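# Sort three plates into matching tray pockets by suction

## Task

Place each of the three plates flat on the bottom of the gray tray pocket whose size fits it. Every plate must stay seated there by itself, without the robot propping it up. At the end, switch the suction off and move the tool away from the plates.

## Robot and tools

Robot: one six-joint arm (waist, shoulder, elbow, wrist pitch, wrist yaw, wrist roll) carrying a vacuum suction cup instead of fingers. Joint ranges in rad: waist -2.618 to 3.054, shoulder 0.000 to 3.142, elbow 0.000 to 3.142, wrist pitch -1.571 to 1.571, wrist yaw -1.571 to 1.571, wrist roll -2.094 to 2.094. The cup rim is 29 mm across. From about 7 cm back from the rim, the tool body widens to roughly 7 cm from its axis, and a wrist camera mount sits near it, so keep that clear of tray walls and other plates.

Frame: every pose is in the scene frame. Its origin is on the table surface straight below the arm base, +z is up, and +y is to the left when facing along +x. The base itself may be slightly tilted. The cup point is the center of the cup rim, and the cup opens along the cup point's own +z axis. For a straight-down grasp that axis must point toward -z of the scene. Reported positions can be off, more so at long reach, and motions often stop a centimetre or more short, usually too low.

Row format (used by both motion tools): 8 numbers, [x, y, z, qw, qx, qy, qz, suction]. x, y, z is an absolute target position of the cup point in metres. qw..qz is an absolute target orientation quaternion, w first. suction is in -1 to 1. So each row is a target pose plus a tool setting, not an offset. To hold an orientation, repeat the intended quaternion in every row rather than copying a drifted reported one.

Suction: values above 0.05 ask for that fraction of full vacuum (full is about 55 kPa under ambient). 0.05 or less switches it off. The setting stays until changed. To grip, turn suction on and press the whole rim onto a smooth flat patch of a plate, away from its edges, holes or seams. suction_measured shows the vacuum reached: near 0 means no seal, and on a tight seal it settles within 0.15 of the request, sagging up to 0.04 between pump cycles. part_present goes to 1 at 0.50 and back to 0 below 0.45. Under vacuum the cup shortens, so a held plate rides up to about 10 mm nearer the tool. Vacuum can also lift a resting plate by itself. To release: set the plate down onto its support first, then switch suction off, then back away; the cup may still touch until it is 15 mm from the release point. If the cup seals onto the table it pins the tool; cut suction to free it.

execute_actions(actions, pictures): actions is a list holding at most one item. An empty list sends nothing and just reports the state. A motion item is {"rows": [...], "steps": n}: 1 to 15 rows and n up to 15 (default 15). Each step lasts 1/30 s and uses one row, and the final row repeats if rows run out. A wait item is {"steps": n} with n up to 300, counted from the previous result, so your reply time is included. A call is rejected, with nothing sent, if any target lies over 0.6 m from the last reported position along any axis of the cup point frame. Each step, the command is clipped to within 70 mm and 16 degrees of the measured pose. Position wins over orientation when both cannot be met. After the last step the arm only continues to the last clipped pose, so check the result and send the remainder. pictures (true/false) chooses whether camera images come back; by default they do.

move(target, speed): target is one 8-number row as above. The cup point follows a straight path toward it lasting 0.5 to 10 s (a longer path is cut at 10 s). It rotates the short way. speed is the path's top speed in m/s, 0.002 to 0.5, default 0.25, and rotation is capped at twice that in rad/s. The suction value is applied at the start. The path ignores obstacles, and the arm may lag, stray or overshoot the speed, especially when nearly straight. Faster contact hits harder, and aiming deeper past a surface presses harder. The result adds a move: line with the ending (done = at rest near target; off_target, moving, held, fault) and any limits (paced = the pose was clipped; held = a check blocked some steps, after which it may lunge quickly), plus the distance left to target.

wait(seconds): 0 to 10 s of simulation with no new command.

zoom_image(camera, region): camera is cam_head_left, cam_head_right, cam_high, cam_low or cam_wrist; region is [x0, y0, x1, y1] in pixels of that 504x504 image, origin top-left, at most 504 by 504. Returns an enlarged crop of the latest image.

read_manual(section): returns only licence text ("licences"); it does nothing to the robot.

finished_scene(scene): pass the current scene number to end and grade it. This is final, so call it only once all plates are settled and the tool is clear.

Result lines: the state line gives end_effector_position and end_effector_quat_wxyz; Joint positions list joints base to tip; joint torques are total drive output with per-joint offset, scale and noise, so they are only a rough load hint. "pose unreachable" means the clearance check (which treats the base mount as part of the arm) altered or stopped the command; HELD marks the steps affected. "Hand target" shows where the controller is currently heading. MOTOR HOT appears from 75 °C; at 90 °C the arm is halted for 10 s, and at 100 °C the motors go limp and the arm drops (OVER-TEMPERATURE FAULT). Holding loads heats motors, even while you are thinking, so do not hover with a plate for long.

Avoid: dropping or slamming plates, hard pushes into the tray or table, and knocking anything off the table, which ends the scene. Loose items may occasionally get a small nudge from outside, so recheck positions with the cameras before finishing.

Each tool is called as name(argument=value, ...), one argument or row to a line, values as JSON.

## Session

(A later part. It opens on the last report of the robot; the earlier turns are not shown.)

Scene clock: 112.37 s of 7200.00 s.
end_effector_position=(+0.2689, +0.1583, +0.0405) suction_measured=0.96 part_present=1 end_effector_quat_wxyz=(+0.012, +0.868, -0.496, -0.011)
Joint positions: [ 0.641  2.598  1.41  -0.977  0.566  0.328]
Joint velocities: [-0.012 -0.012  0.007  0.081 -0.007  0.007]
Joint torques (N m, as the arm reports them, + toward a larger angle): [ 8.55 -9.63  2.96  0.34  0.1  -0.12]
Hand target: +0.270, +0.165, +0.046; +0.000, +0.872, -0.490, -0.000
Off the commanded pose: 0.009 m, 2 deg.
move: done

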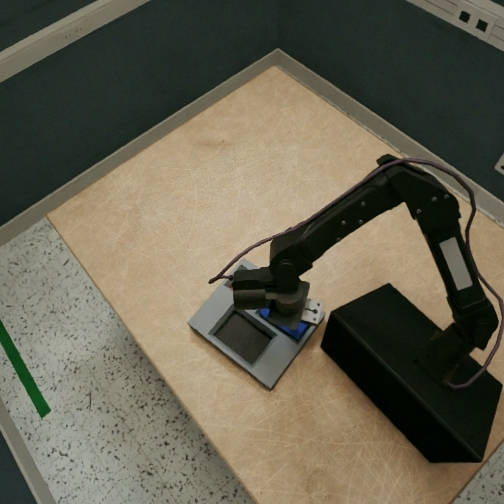

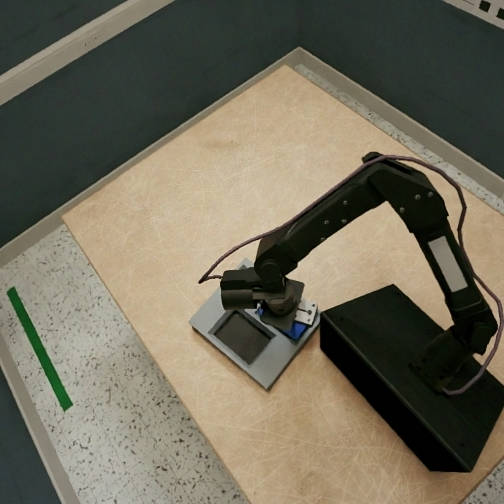

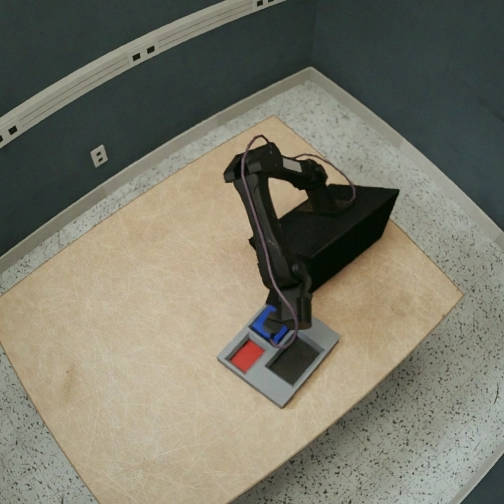

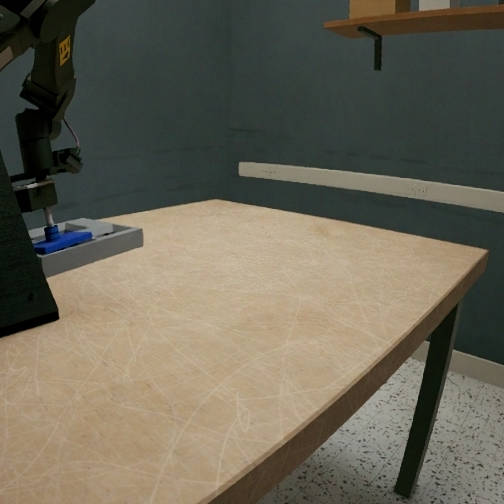

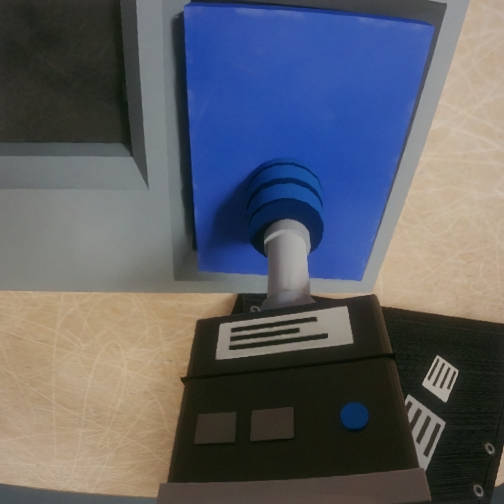

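move(
  target=[0.272,0.172,0.036,-0.008,0.88,-0.475,0.005,1],
  speed=0.03,
)

Scene clock: 115.07 s of 7200.00 s.
end_effector_position=(+0.2736, +0.1631, +0.0354) suction_measured=0.99 part_present=1 end_effector_quat_wxyz=(-0.001, +0.873, -0.487, -0.008)
Joint positions: [ 0.633  2.598  1.393 -0.925  0.571  0.282]
Joint velocities: [ 0.007  0.012 -0.012 -0.037 -0.037 -0.051]
Joint torques (N m, as the arm reports them, + toward a larger angle): [ 8.77 -8.24  3.25  0.55  0.07 -0.07]
Hand target: +0.272, +0.172, +0.036; -0.007, +0.880, -0.475, +0.005
Off the commanded pose: 0.009 m, 2 deg.
move: done

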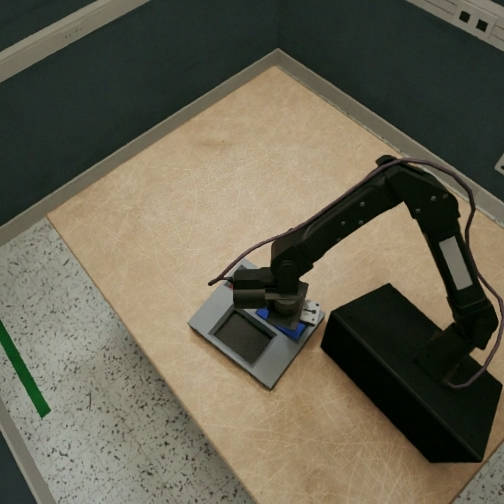

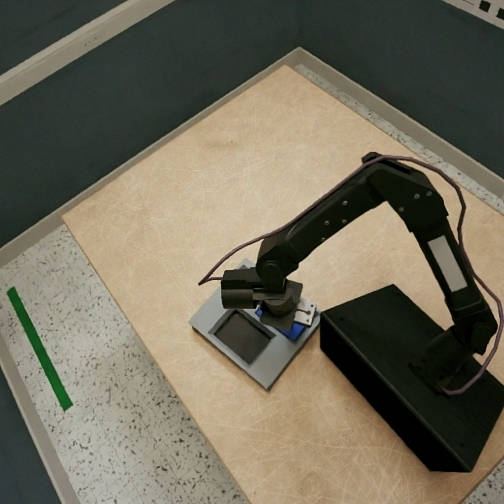

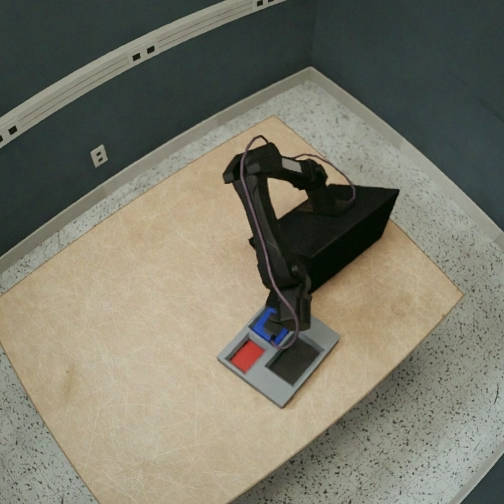

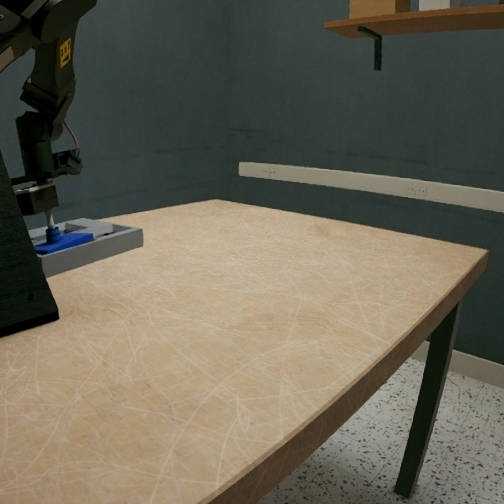

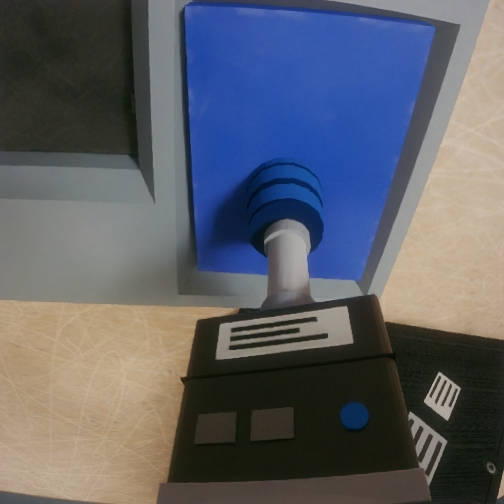

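move(
  target=[0.269,0.169,0.018,-0.005,0.88,-0.475,0.005,1],
  speed=0.03,
)

Scene clock: 117.07 s of 7200.00 s.
end_effector_position=(+0.2709, +0.1609, +0.0263) suction_measured=0.99 part_present=1 end_effector_quat_wxyz=(-0.000, +0.875, -0.484, -0.004)
Joint positions: [ 0.625  2.598  1.354 -0.88   0.584  0.266]
Joint velocities: [ 0.022  0.002  0.012 -0.007  0.007 -0.007]
Joint torques (N m, as the arm reports them, + toward a larger angle): [ 6.91 -6.69  2.31  0.75  0.09 -0.17]
Hand target: +0.269, +0.169, +0.018; -0.004, +0.880, -0.475, +0.005
Off the commanded pose: 0.012 m, 2 deg.
move: off_target

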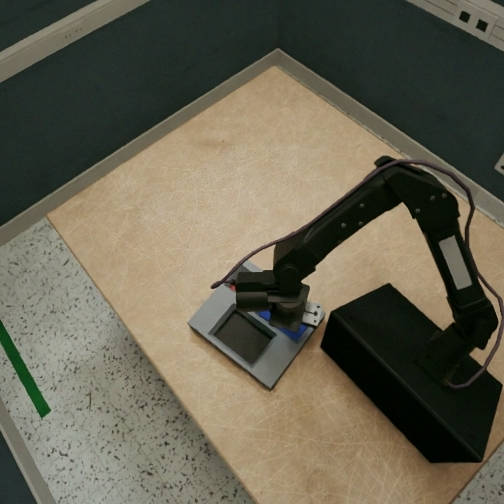

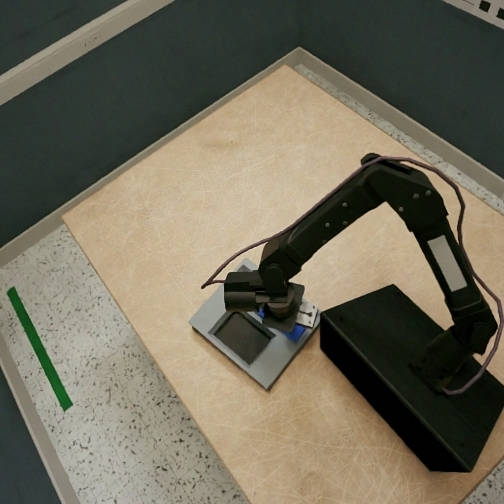

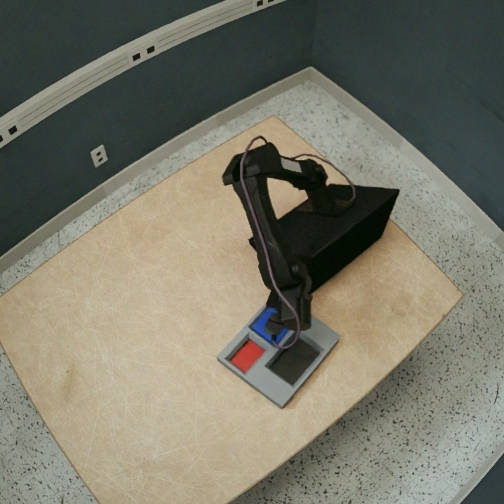

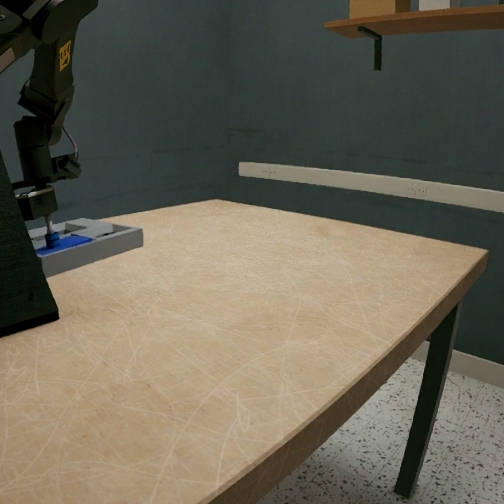

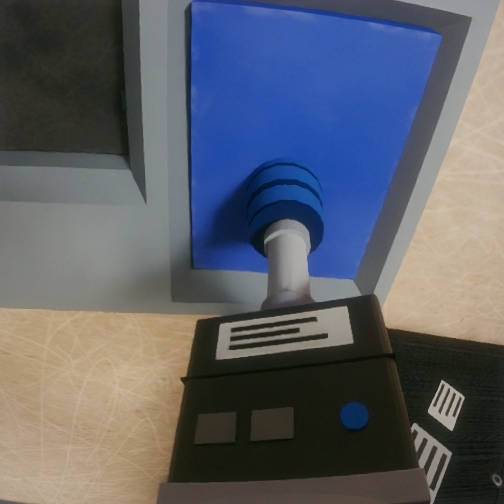

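move(
  target=[0.269,0.166,-0.008,-0.005,0.875,-0.484,0.005,1],
  speed=0.03,
)

Scene clock: 119.87 s of 7200.00 s.
end_effector_position=(+0.2705, +0.1612, +0.0122) suction_measured=0.96 part_present=1 end_effector_quat_wxyz=(-0.005, +0.874, -0.486, +0.001)
Joint positions: [ 0.606  2.605  1.308 -0.801  0.6    0.243]
Joint velocities: [ 0.002  0.012  0.002 -0.037  0.037 -0.051]
Joint torques (N m, as the arm reports them, + toward a larger angle): [ 5.11 -5.11  1.72  1.04  0.24 -0.19]
Hand target: +0.268, +0.165, -0.007; -0.003, +0.875, -0.484, +0.005
Off the commanded pose: 0.021 m, 1 deg.
move: off_target

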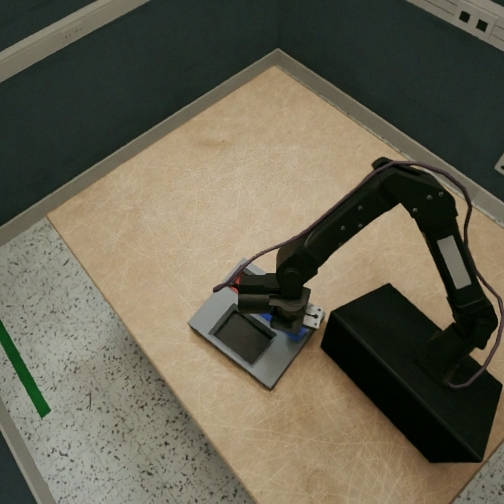

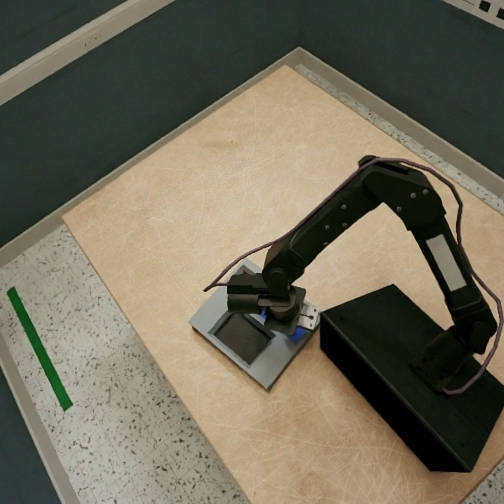

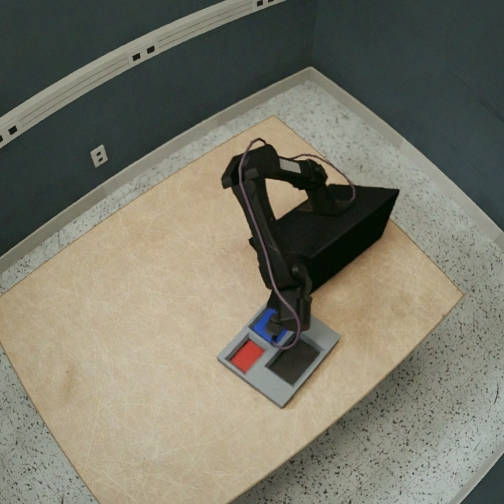

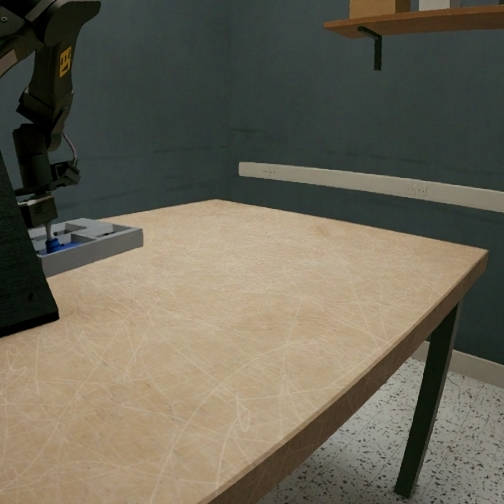

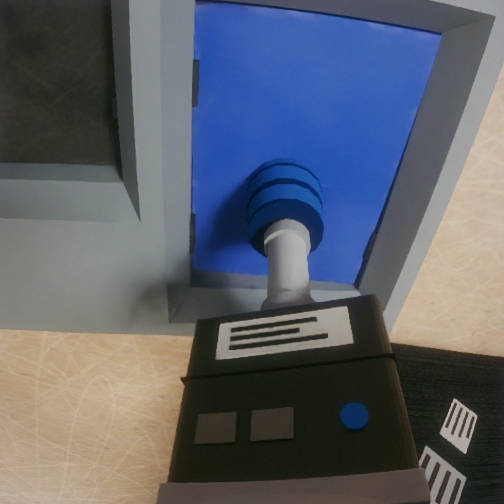

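The front-right corner is still high; I'll release and press nearer that corner.

execute_actions(
  actions=[
    {"rows":[[0.27,0.164,0.01,-0.005,0.875,-0.484,0.005,0]],"steps":8},
  ],
  pictures=false,
)

move(
  target=[0.28,0.166,0.055,0,0.875,-0.484,0,0],
  speed=0.1,
)

move(
  target=[0.303,0.168,0.045,0,0.875,-0.484,0,0],
  speed=0.1,
)

move(
  target=[0.3,0.166,-0.01,0,0.875,-0.484,0,0],
  speed=0.04,
)

Scene clock: 123.63 s of 7200.00 s.
end_effector_position=(+0.2702, +0.1618, +0.0134) suction_measured=0.00 part_present=0 end_effector_quat_wxyz=(-0.006, +0.875, -0.484, +0.003)
Joint positions: [ 0.612  2.605  1.308 -0.803  0.601  0.244]
Joint velocities: [-0.012 -0.007 -0.007 -0.022 -0.037 -0.007]
Joint torques (N m, as the arm reports them, + toward a larger angle): [ 6.11 -7.95  3.48  0.39  0.09 -0.03]
Hand target: +0.270, +0.164, +0.010; -0.005, +0.875, -0.484, +0.005
Off the commanded pose: 0.004 m, 0 deg.
Steps of this call (steps 1 to 105: nothing new was sent; steps 106 to 113: all 8 steps of this action). Readings (end_effector_position | what the end effector reports):
106: (+0.2701, +0.1611, +0.0124) | suction_measured=0.12 part_present=0
107: (+0.2701, +0.1615, +0.0128) | suction_measured=0.00 part_present=0
109: (+0.2701, +0.1619, +0.0134) | suction_measured=0.00 part_present=0
113: the state above

Scene clock: 124.93 s of 7200.00 s.
end_effector_position=(+0.2750, +0.1587, +0.0442) suction_measured=0.00 part_present=0 end_effector_quat_wxyz=(+0.011, +0.875, -0.483, -0.006)
Joint positions: [ 0.642  2.605  1.439 -0.997  0.575  0.298]
Joint velocities: [-0.002  0.002 -0.027 -0.095 -0.037 -0.007]
Joint torques (N m, as the arm reports them, + toward a larger angle): [ 8.25 -9.92  5.54  0.07 -0.08  0.09]
Hand target: +0.280, +0.165, +0.055; -0.000, +0.875, -0.484, -0.000
Off the commanded pose: 0.014 m, 1 deg.
move: off_target

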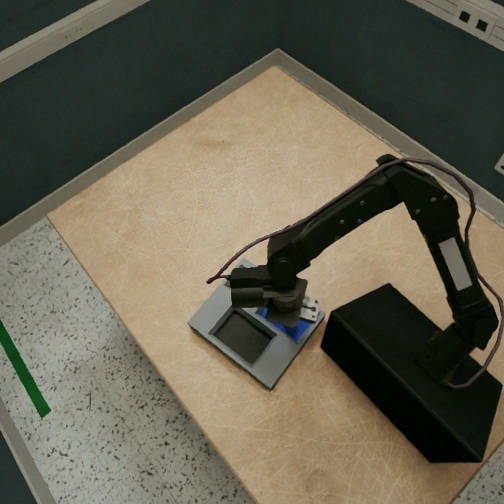

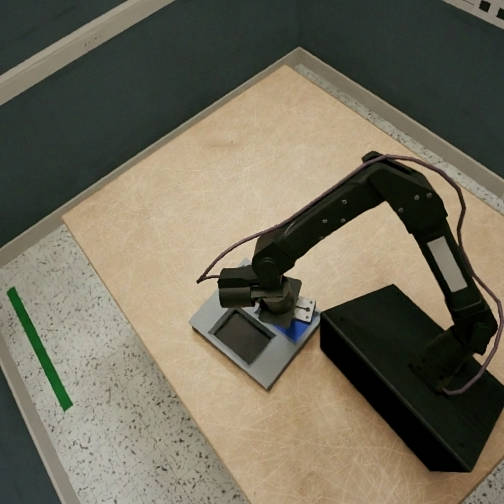

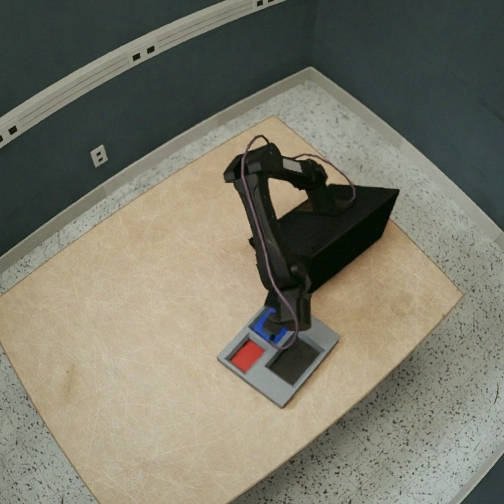

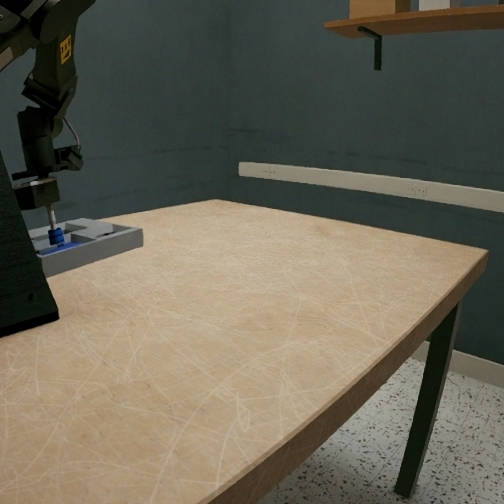

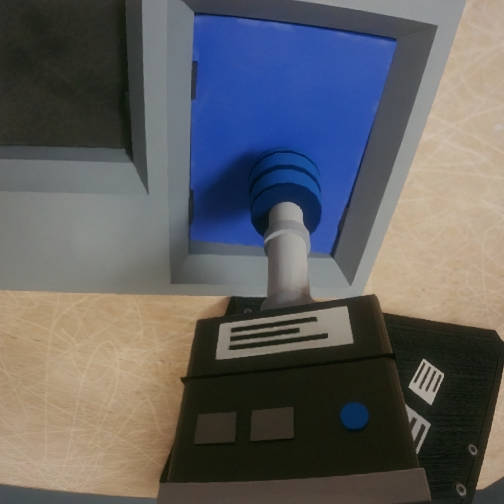

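Scene clock: 125.70 s of 7200.00 s.
end_effector_position=(+0.2975, +0.1649, +0.0415) suction_measured=0.00 part_present=0 end_effector_quat_wxyz=(+0.001, +0.872, -0.489, -0.010)
Joint positions: [ 0.604  2.642  1.522 -1.     0.584  0.26 ]
Joint velocities: [ 0.017  0.002 -0.027 -0.051  0.081 -0.066]
Joint torques (N m, as the arm reports them, + toward a larger angle): [ 7.69 -8.92  5.71  0.18  0.17  0.02]
Hand target: +0.303, +0.167, +0.045; -0.000, +0.875, -0.484, +0.000
Off the commanded pose: 0.007 m, 1 deg.
move: done

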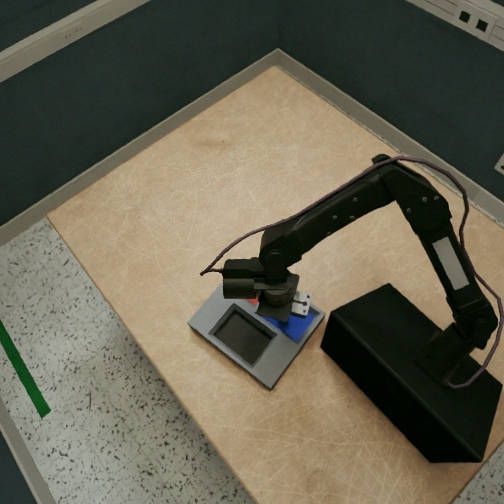

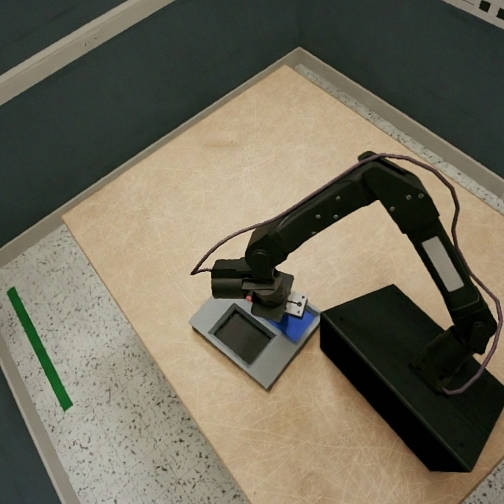

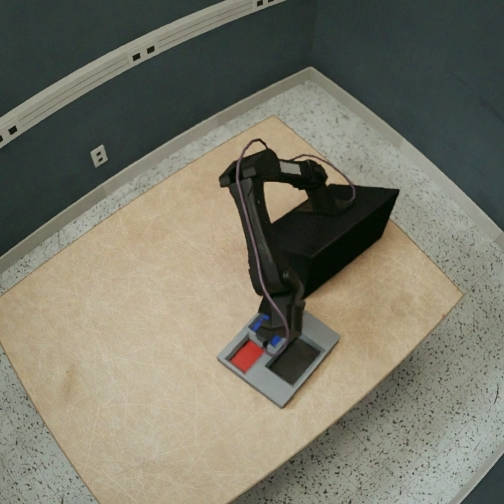

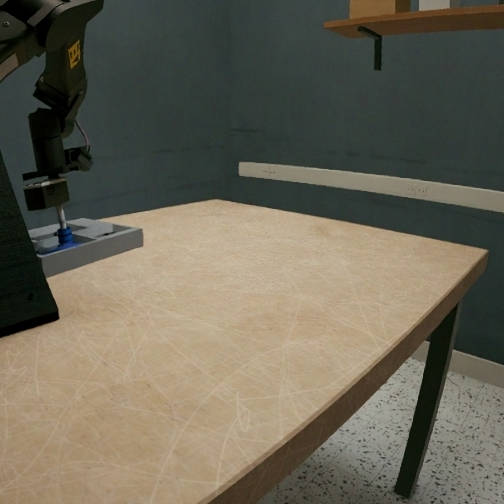

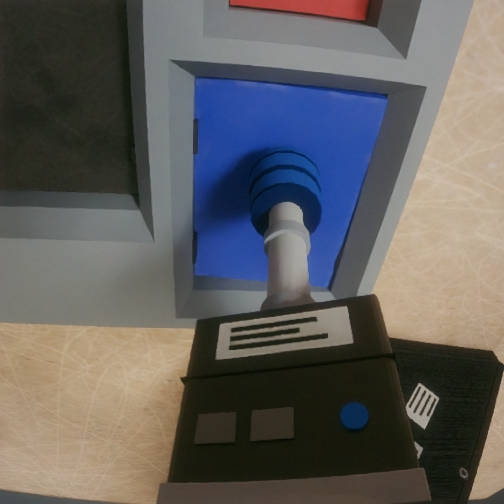

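Scene clock: 127.23 s of 7200.00 s.
end_effector_position=(+0.3030, +0.1619, +0.0104) suction_measured=0.00 part_present=0 end_effector_quat_wxyz=(-0.003, +0.876, -0.482, -0.003)
Joint positions: [ 0.548  2.661  1.453 -0.862  0.623  0.177]
Joint velocities: [-0.002  0.012 -0.002  0.007 -0.051 -0.051]
Joint torques (N m, as the arm reports them, + toward a larger angle): [ 5.59 -5.94  1.88  0.96  0.2  -0.11]
Hand target: +0.299, +0.166, -0.009; +0.001, +0.875, -0.484, -0.000
Off the commanded pose: 0.021 m, 1 deg.
move: off_target

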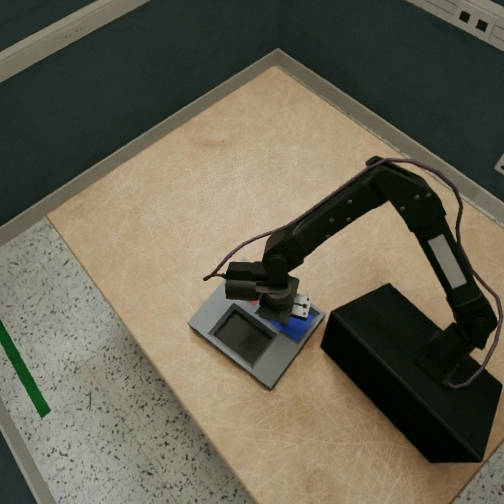

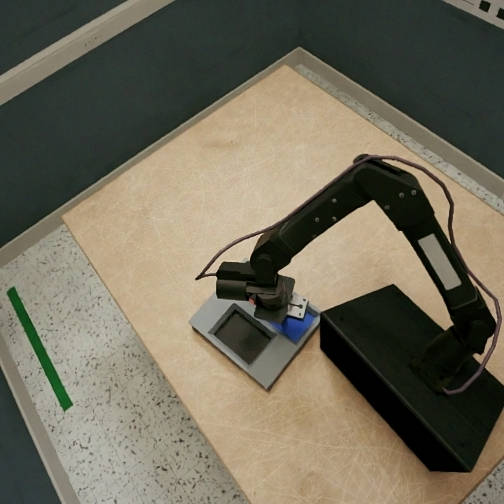

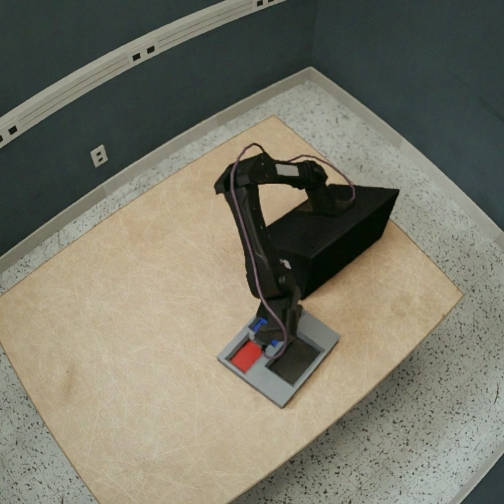

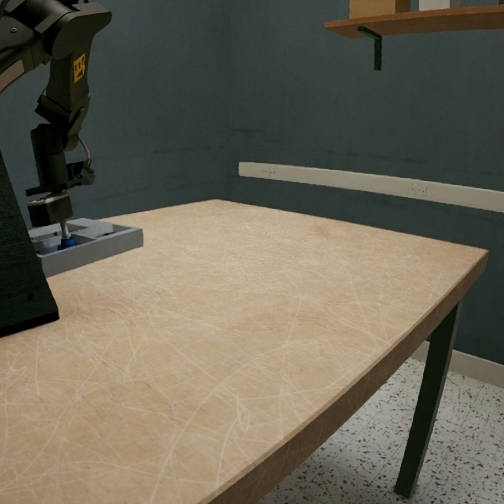

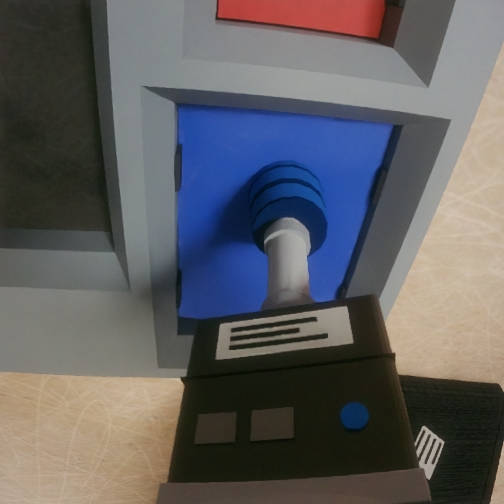

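execute_actions(
  actions=[
    {"rows":[[0.297,0.164,-0.022,0,0.875,-0.484,0,0]]},
  ],
  pictures=false,
)

move(
  target=[0.28,0.16,0.045,0,0.875,-0.484,0,0],
  speed=0.1,
)

move(
  target=[0.274,0.156,-0.02,0,0.875,-0.484,0,0],
  speed=0.04,
)

move(
  target=[0.29,0.17,0.13,0,0.875,-0.484,0,0],
  speed=0.15,
)

zoom_image(
  camera="cam_wrist",
  region=[100,0,400,300],
)

Scene clock: 132.03 s of 7200.00 s.
end_effector_position=(+0.3032, +0.1608, +0.0059) suction_measured=0.00 part_present=0 end_effector_quat_wxyz=(-0.003, +0.879, -0.476, +0.006)
Joint positions: [ 0.547  2.661  1.429 -0.83   0.64   0.157]
Joint velocities: [ 0.007 -0.012  0.007 -0.007 -0.066 -0.051]
Joint torques (N m, as the arm reports them, + toward a larger angle): [ 4.11 -5.75  0.56  1.17  0.16 -0.13]
Hand target: +0.296, +0.163, -0.020; +0.002, +0.875, -0.484, -0.001
Off the commanded pose: 0.029 m, 1 deg.
Steps of this call (steps 1 to 90: nothing new was sent; then 1.30 s passed at rest; steps 91 to 105: all 15 steps of this action). Readings (end_effector_position | what the end effector reports):
91: (+0.3023, +0.1617, +0.0093) | suction_measured=0.00 part_present=0
92: (+0.3027, +0.1614, +0.0079) | suction_measured=0.00 part_present=0
94: (+0.3029, +0.1607, +0.0060) | suction_measured=0.00 part_present=0
98: (+0.3032, +0.1608, +0.0059) | suction_measured=0.00 part_present=0
105: the state above

Scene clock: 133.27 s of 7200.00 s.
end_effector_position=(+0.2790, +0.1602, +0.0330) suction_measured=0.00 part_present=0 end_effector_quat_wxyz=(+0.009, +0.875, -0.484, -0.005)
Joint positions: [ 0.621  2.622  1.429 -0.952  0.588  0.274]
Joint velocities: [-0.002 -0.002 -0.017 -0.037 -0.081  0.037]
Joint torques (N m, as the arm reports them, + toward a larger angle): [  8.15 -12.11   3.17   0.16   0.09   0.06]
Hand target: +0.280, +0.160, +0.045; -0.000, +0.875, -0.484, -0.000
Off the commanded pose: 0.012 m, 1 deg.
move: off_target

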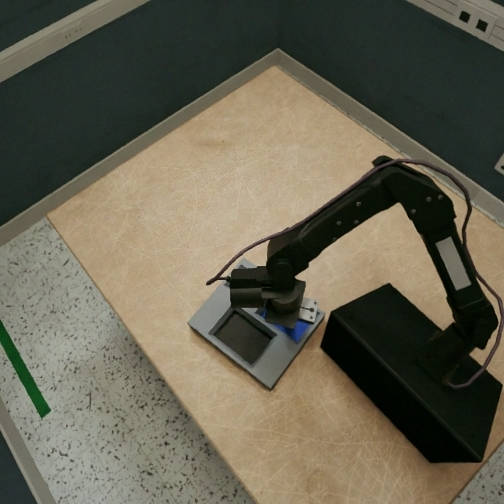

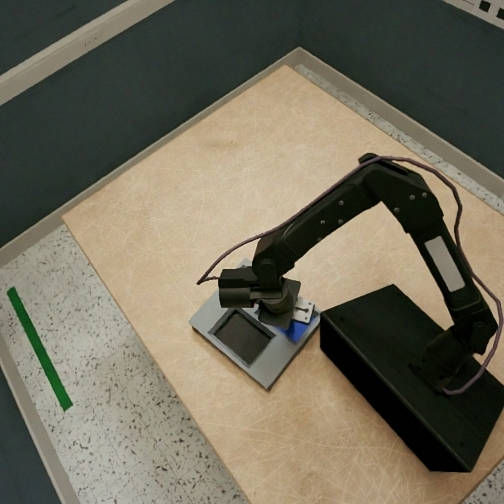

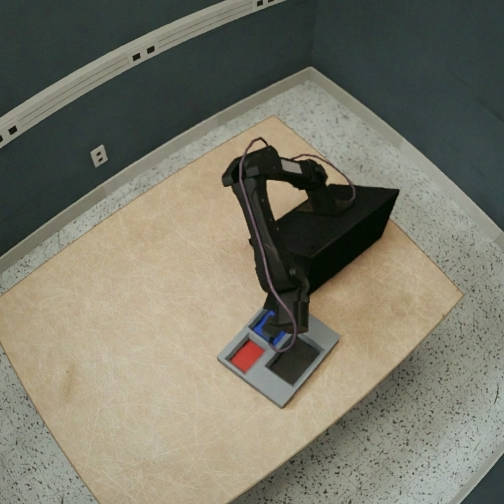

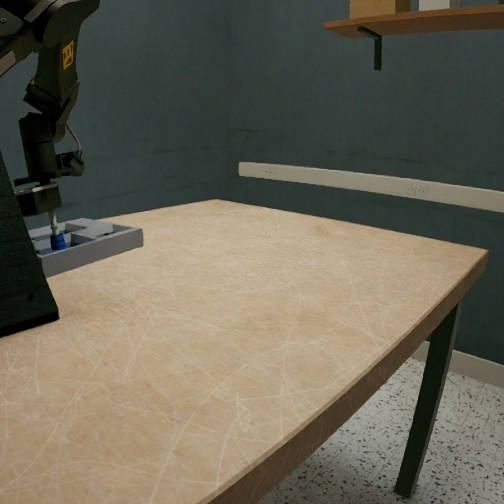

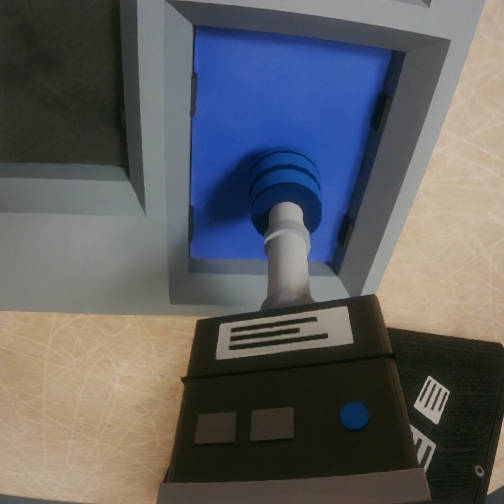

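Scene clock: 134.83 s of 7200.00 s.
end_effector_position=(+0.2779, +0.1547, +0.0057) suction_measured=0.00 part_present=0 end_effector_quat_wxyz=(-0.001, +0.881, -0.474, +0.004)
Joint positions: [ 0.576  2.612  1.315 -0.792  0.623  0.188]
Joint velocities: [-0.002  0.002 -0.012 -0.037 -0.051 -0.007]
Joint torques (N m, as the arm reports them, + toward a larger angle): [ 3.37 -5.71 -0.05  1.15  0.22 -0.03]
Hand target: +0.273, +0.155, -0.018; +0.002, +0.875, -0.484, -0.000
Off the commanded pose: 0.026 m, 1 deg.
move: off_target

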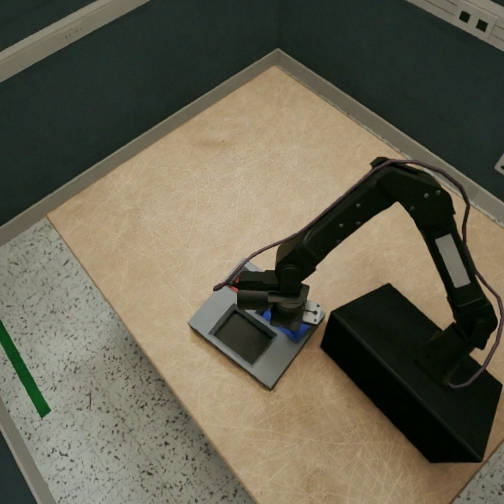

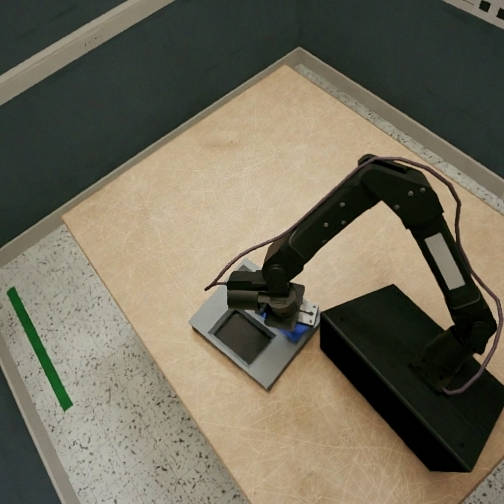

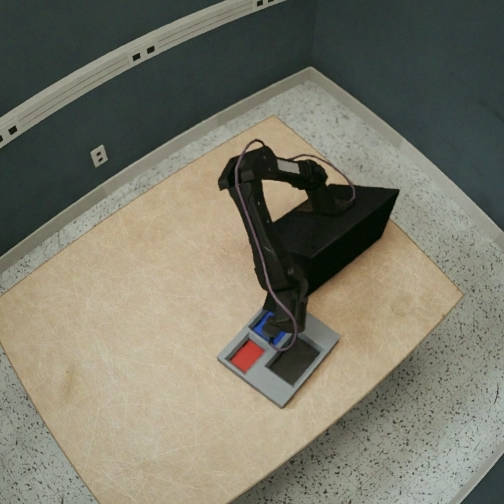

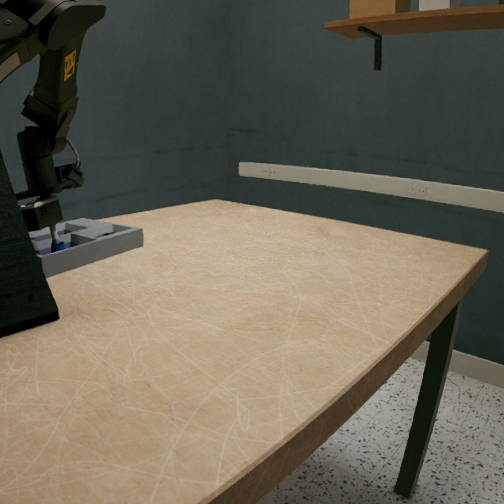

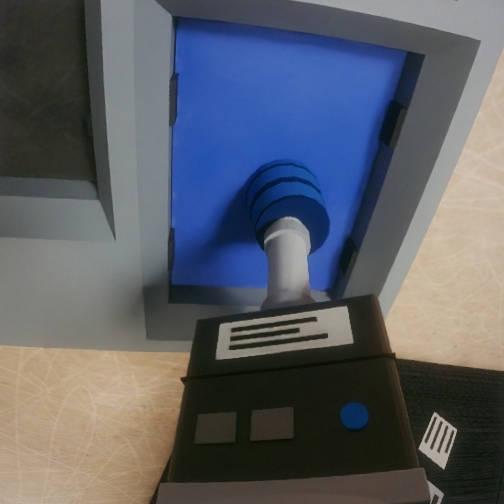

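Scene clock: 136.37 s of 7200.00 s.
end_effector_position=(+0.2867, +0.1633, +0.1185) suction_measured=0.00 part_present=0 end_effector_quat_wxyz=(+0.012, +0.876, -0.482, -0.005)
Joint positions: [ 0.733  2.608  1.712 -1.312  0.525  0.382]
Joint velocities: [0.017 0.007 0.007 0.007 0.022 0.066]
Joint torques (N m, as the arm reports them, + toward a larger angle): [  8.06 -10.52   6.34   0.1    0.04  -0.02]
Hand target: +0.290, +0.169, +0.130; -0.001, +0.875, -0.484, -0.001
Off the commanded pose: 0.014 m, 2 deg.
move: off_target

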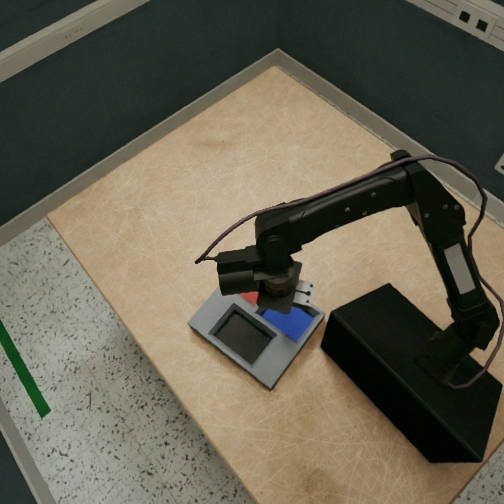

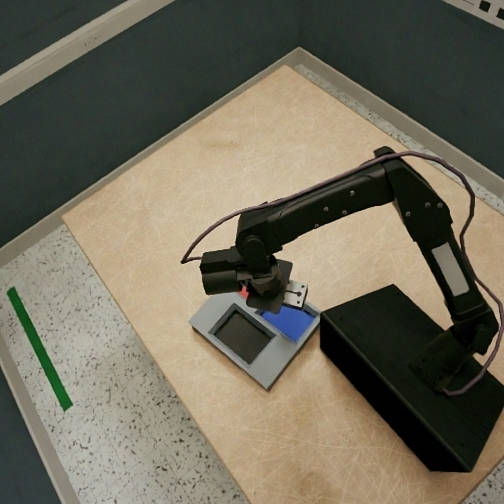

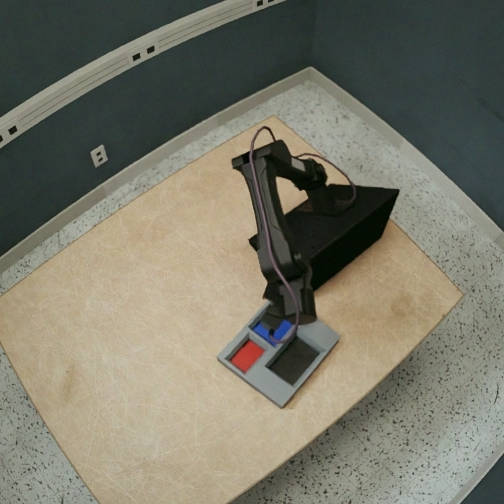

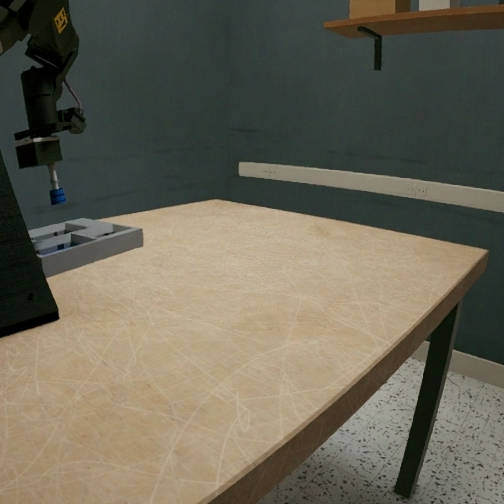

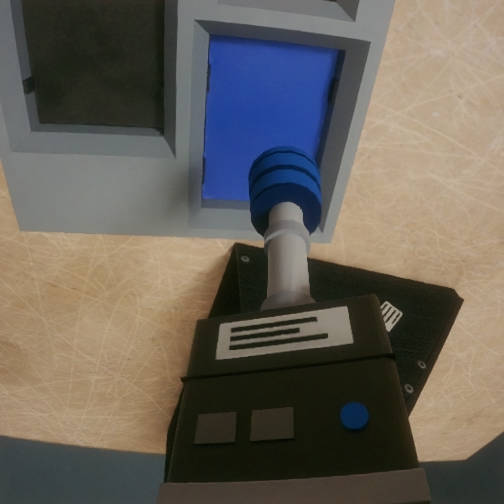

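Region (100, 0, 400, 300) of cam_wrist's 504x504 image, scaled by 1.680, with more detail than that image has.

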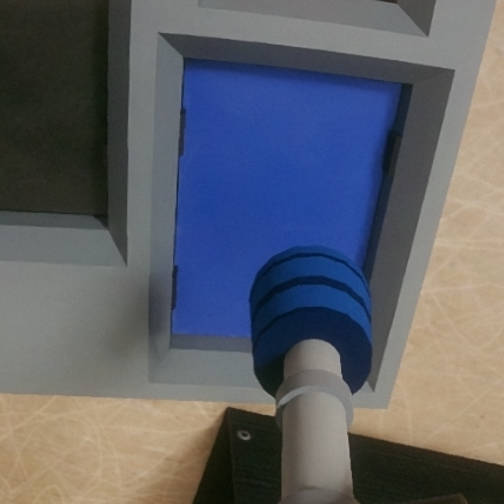

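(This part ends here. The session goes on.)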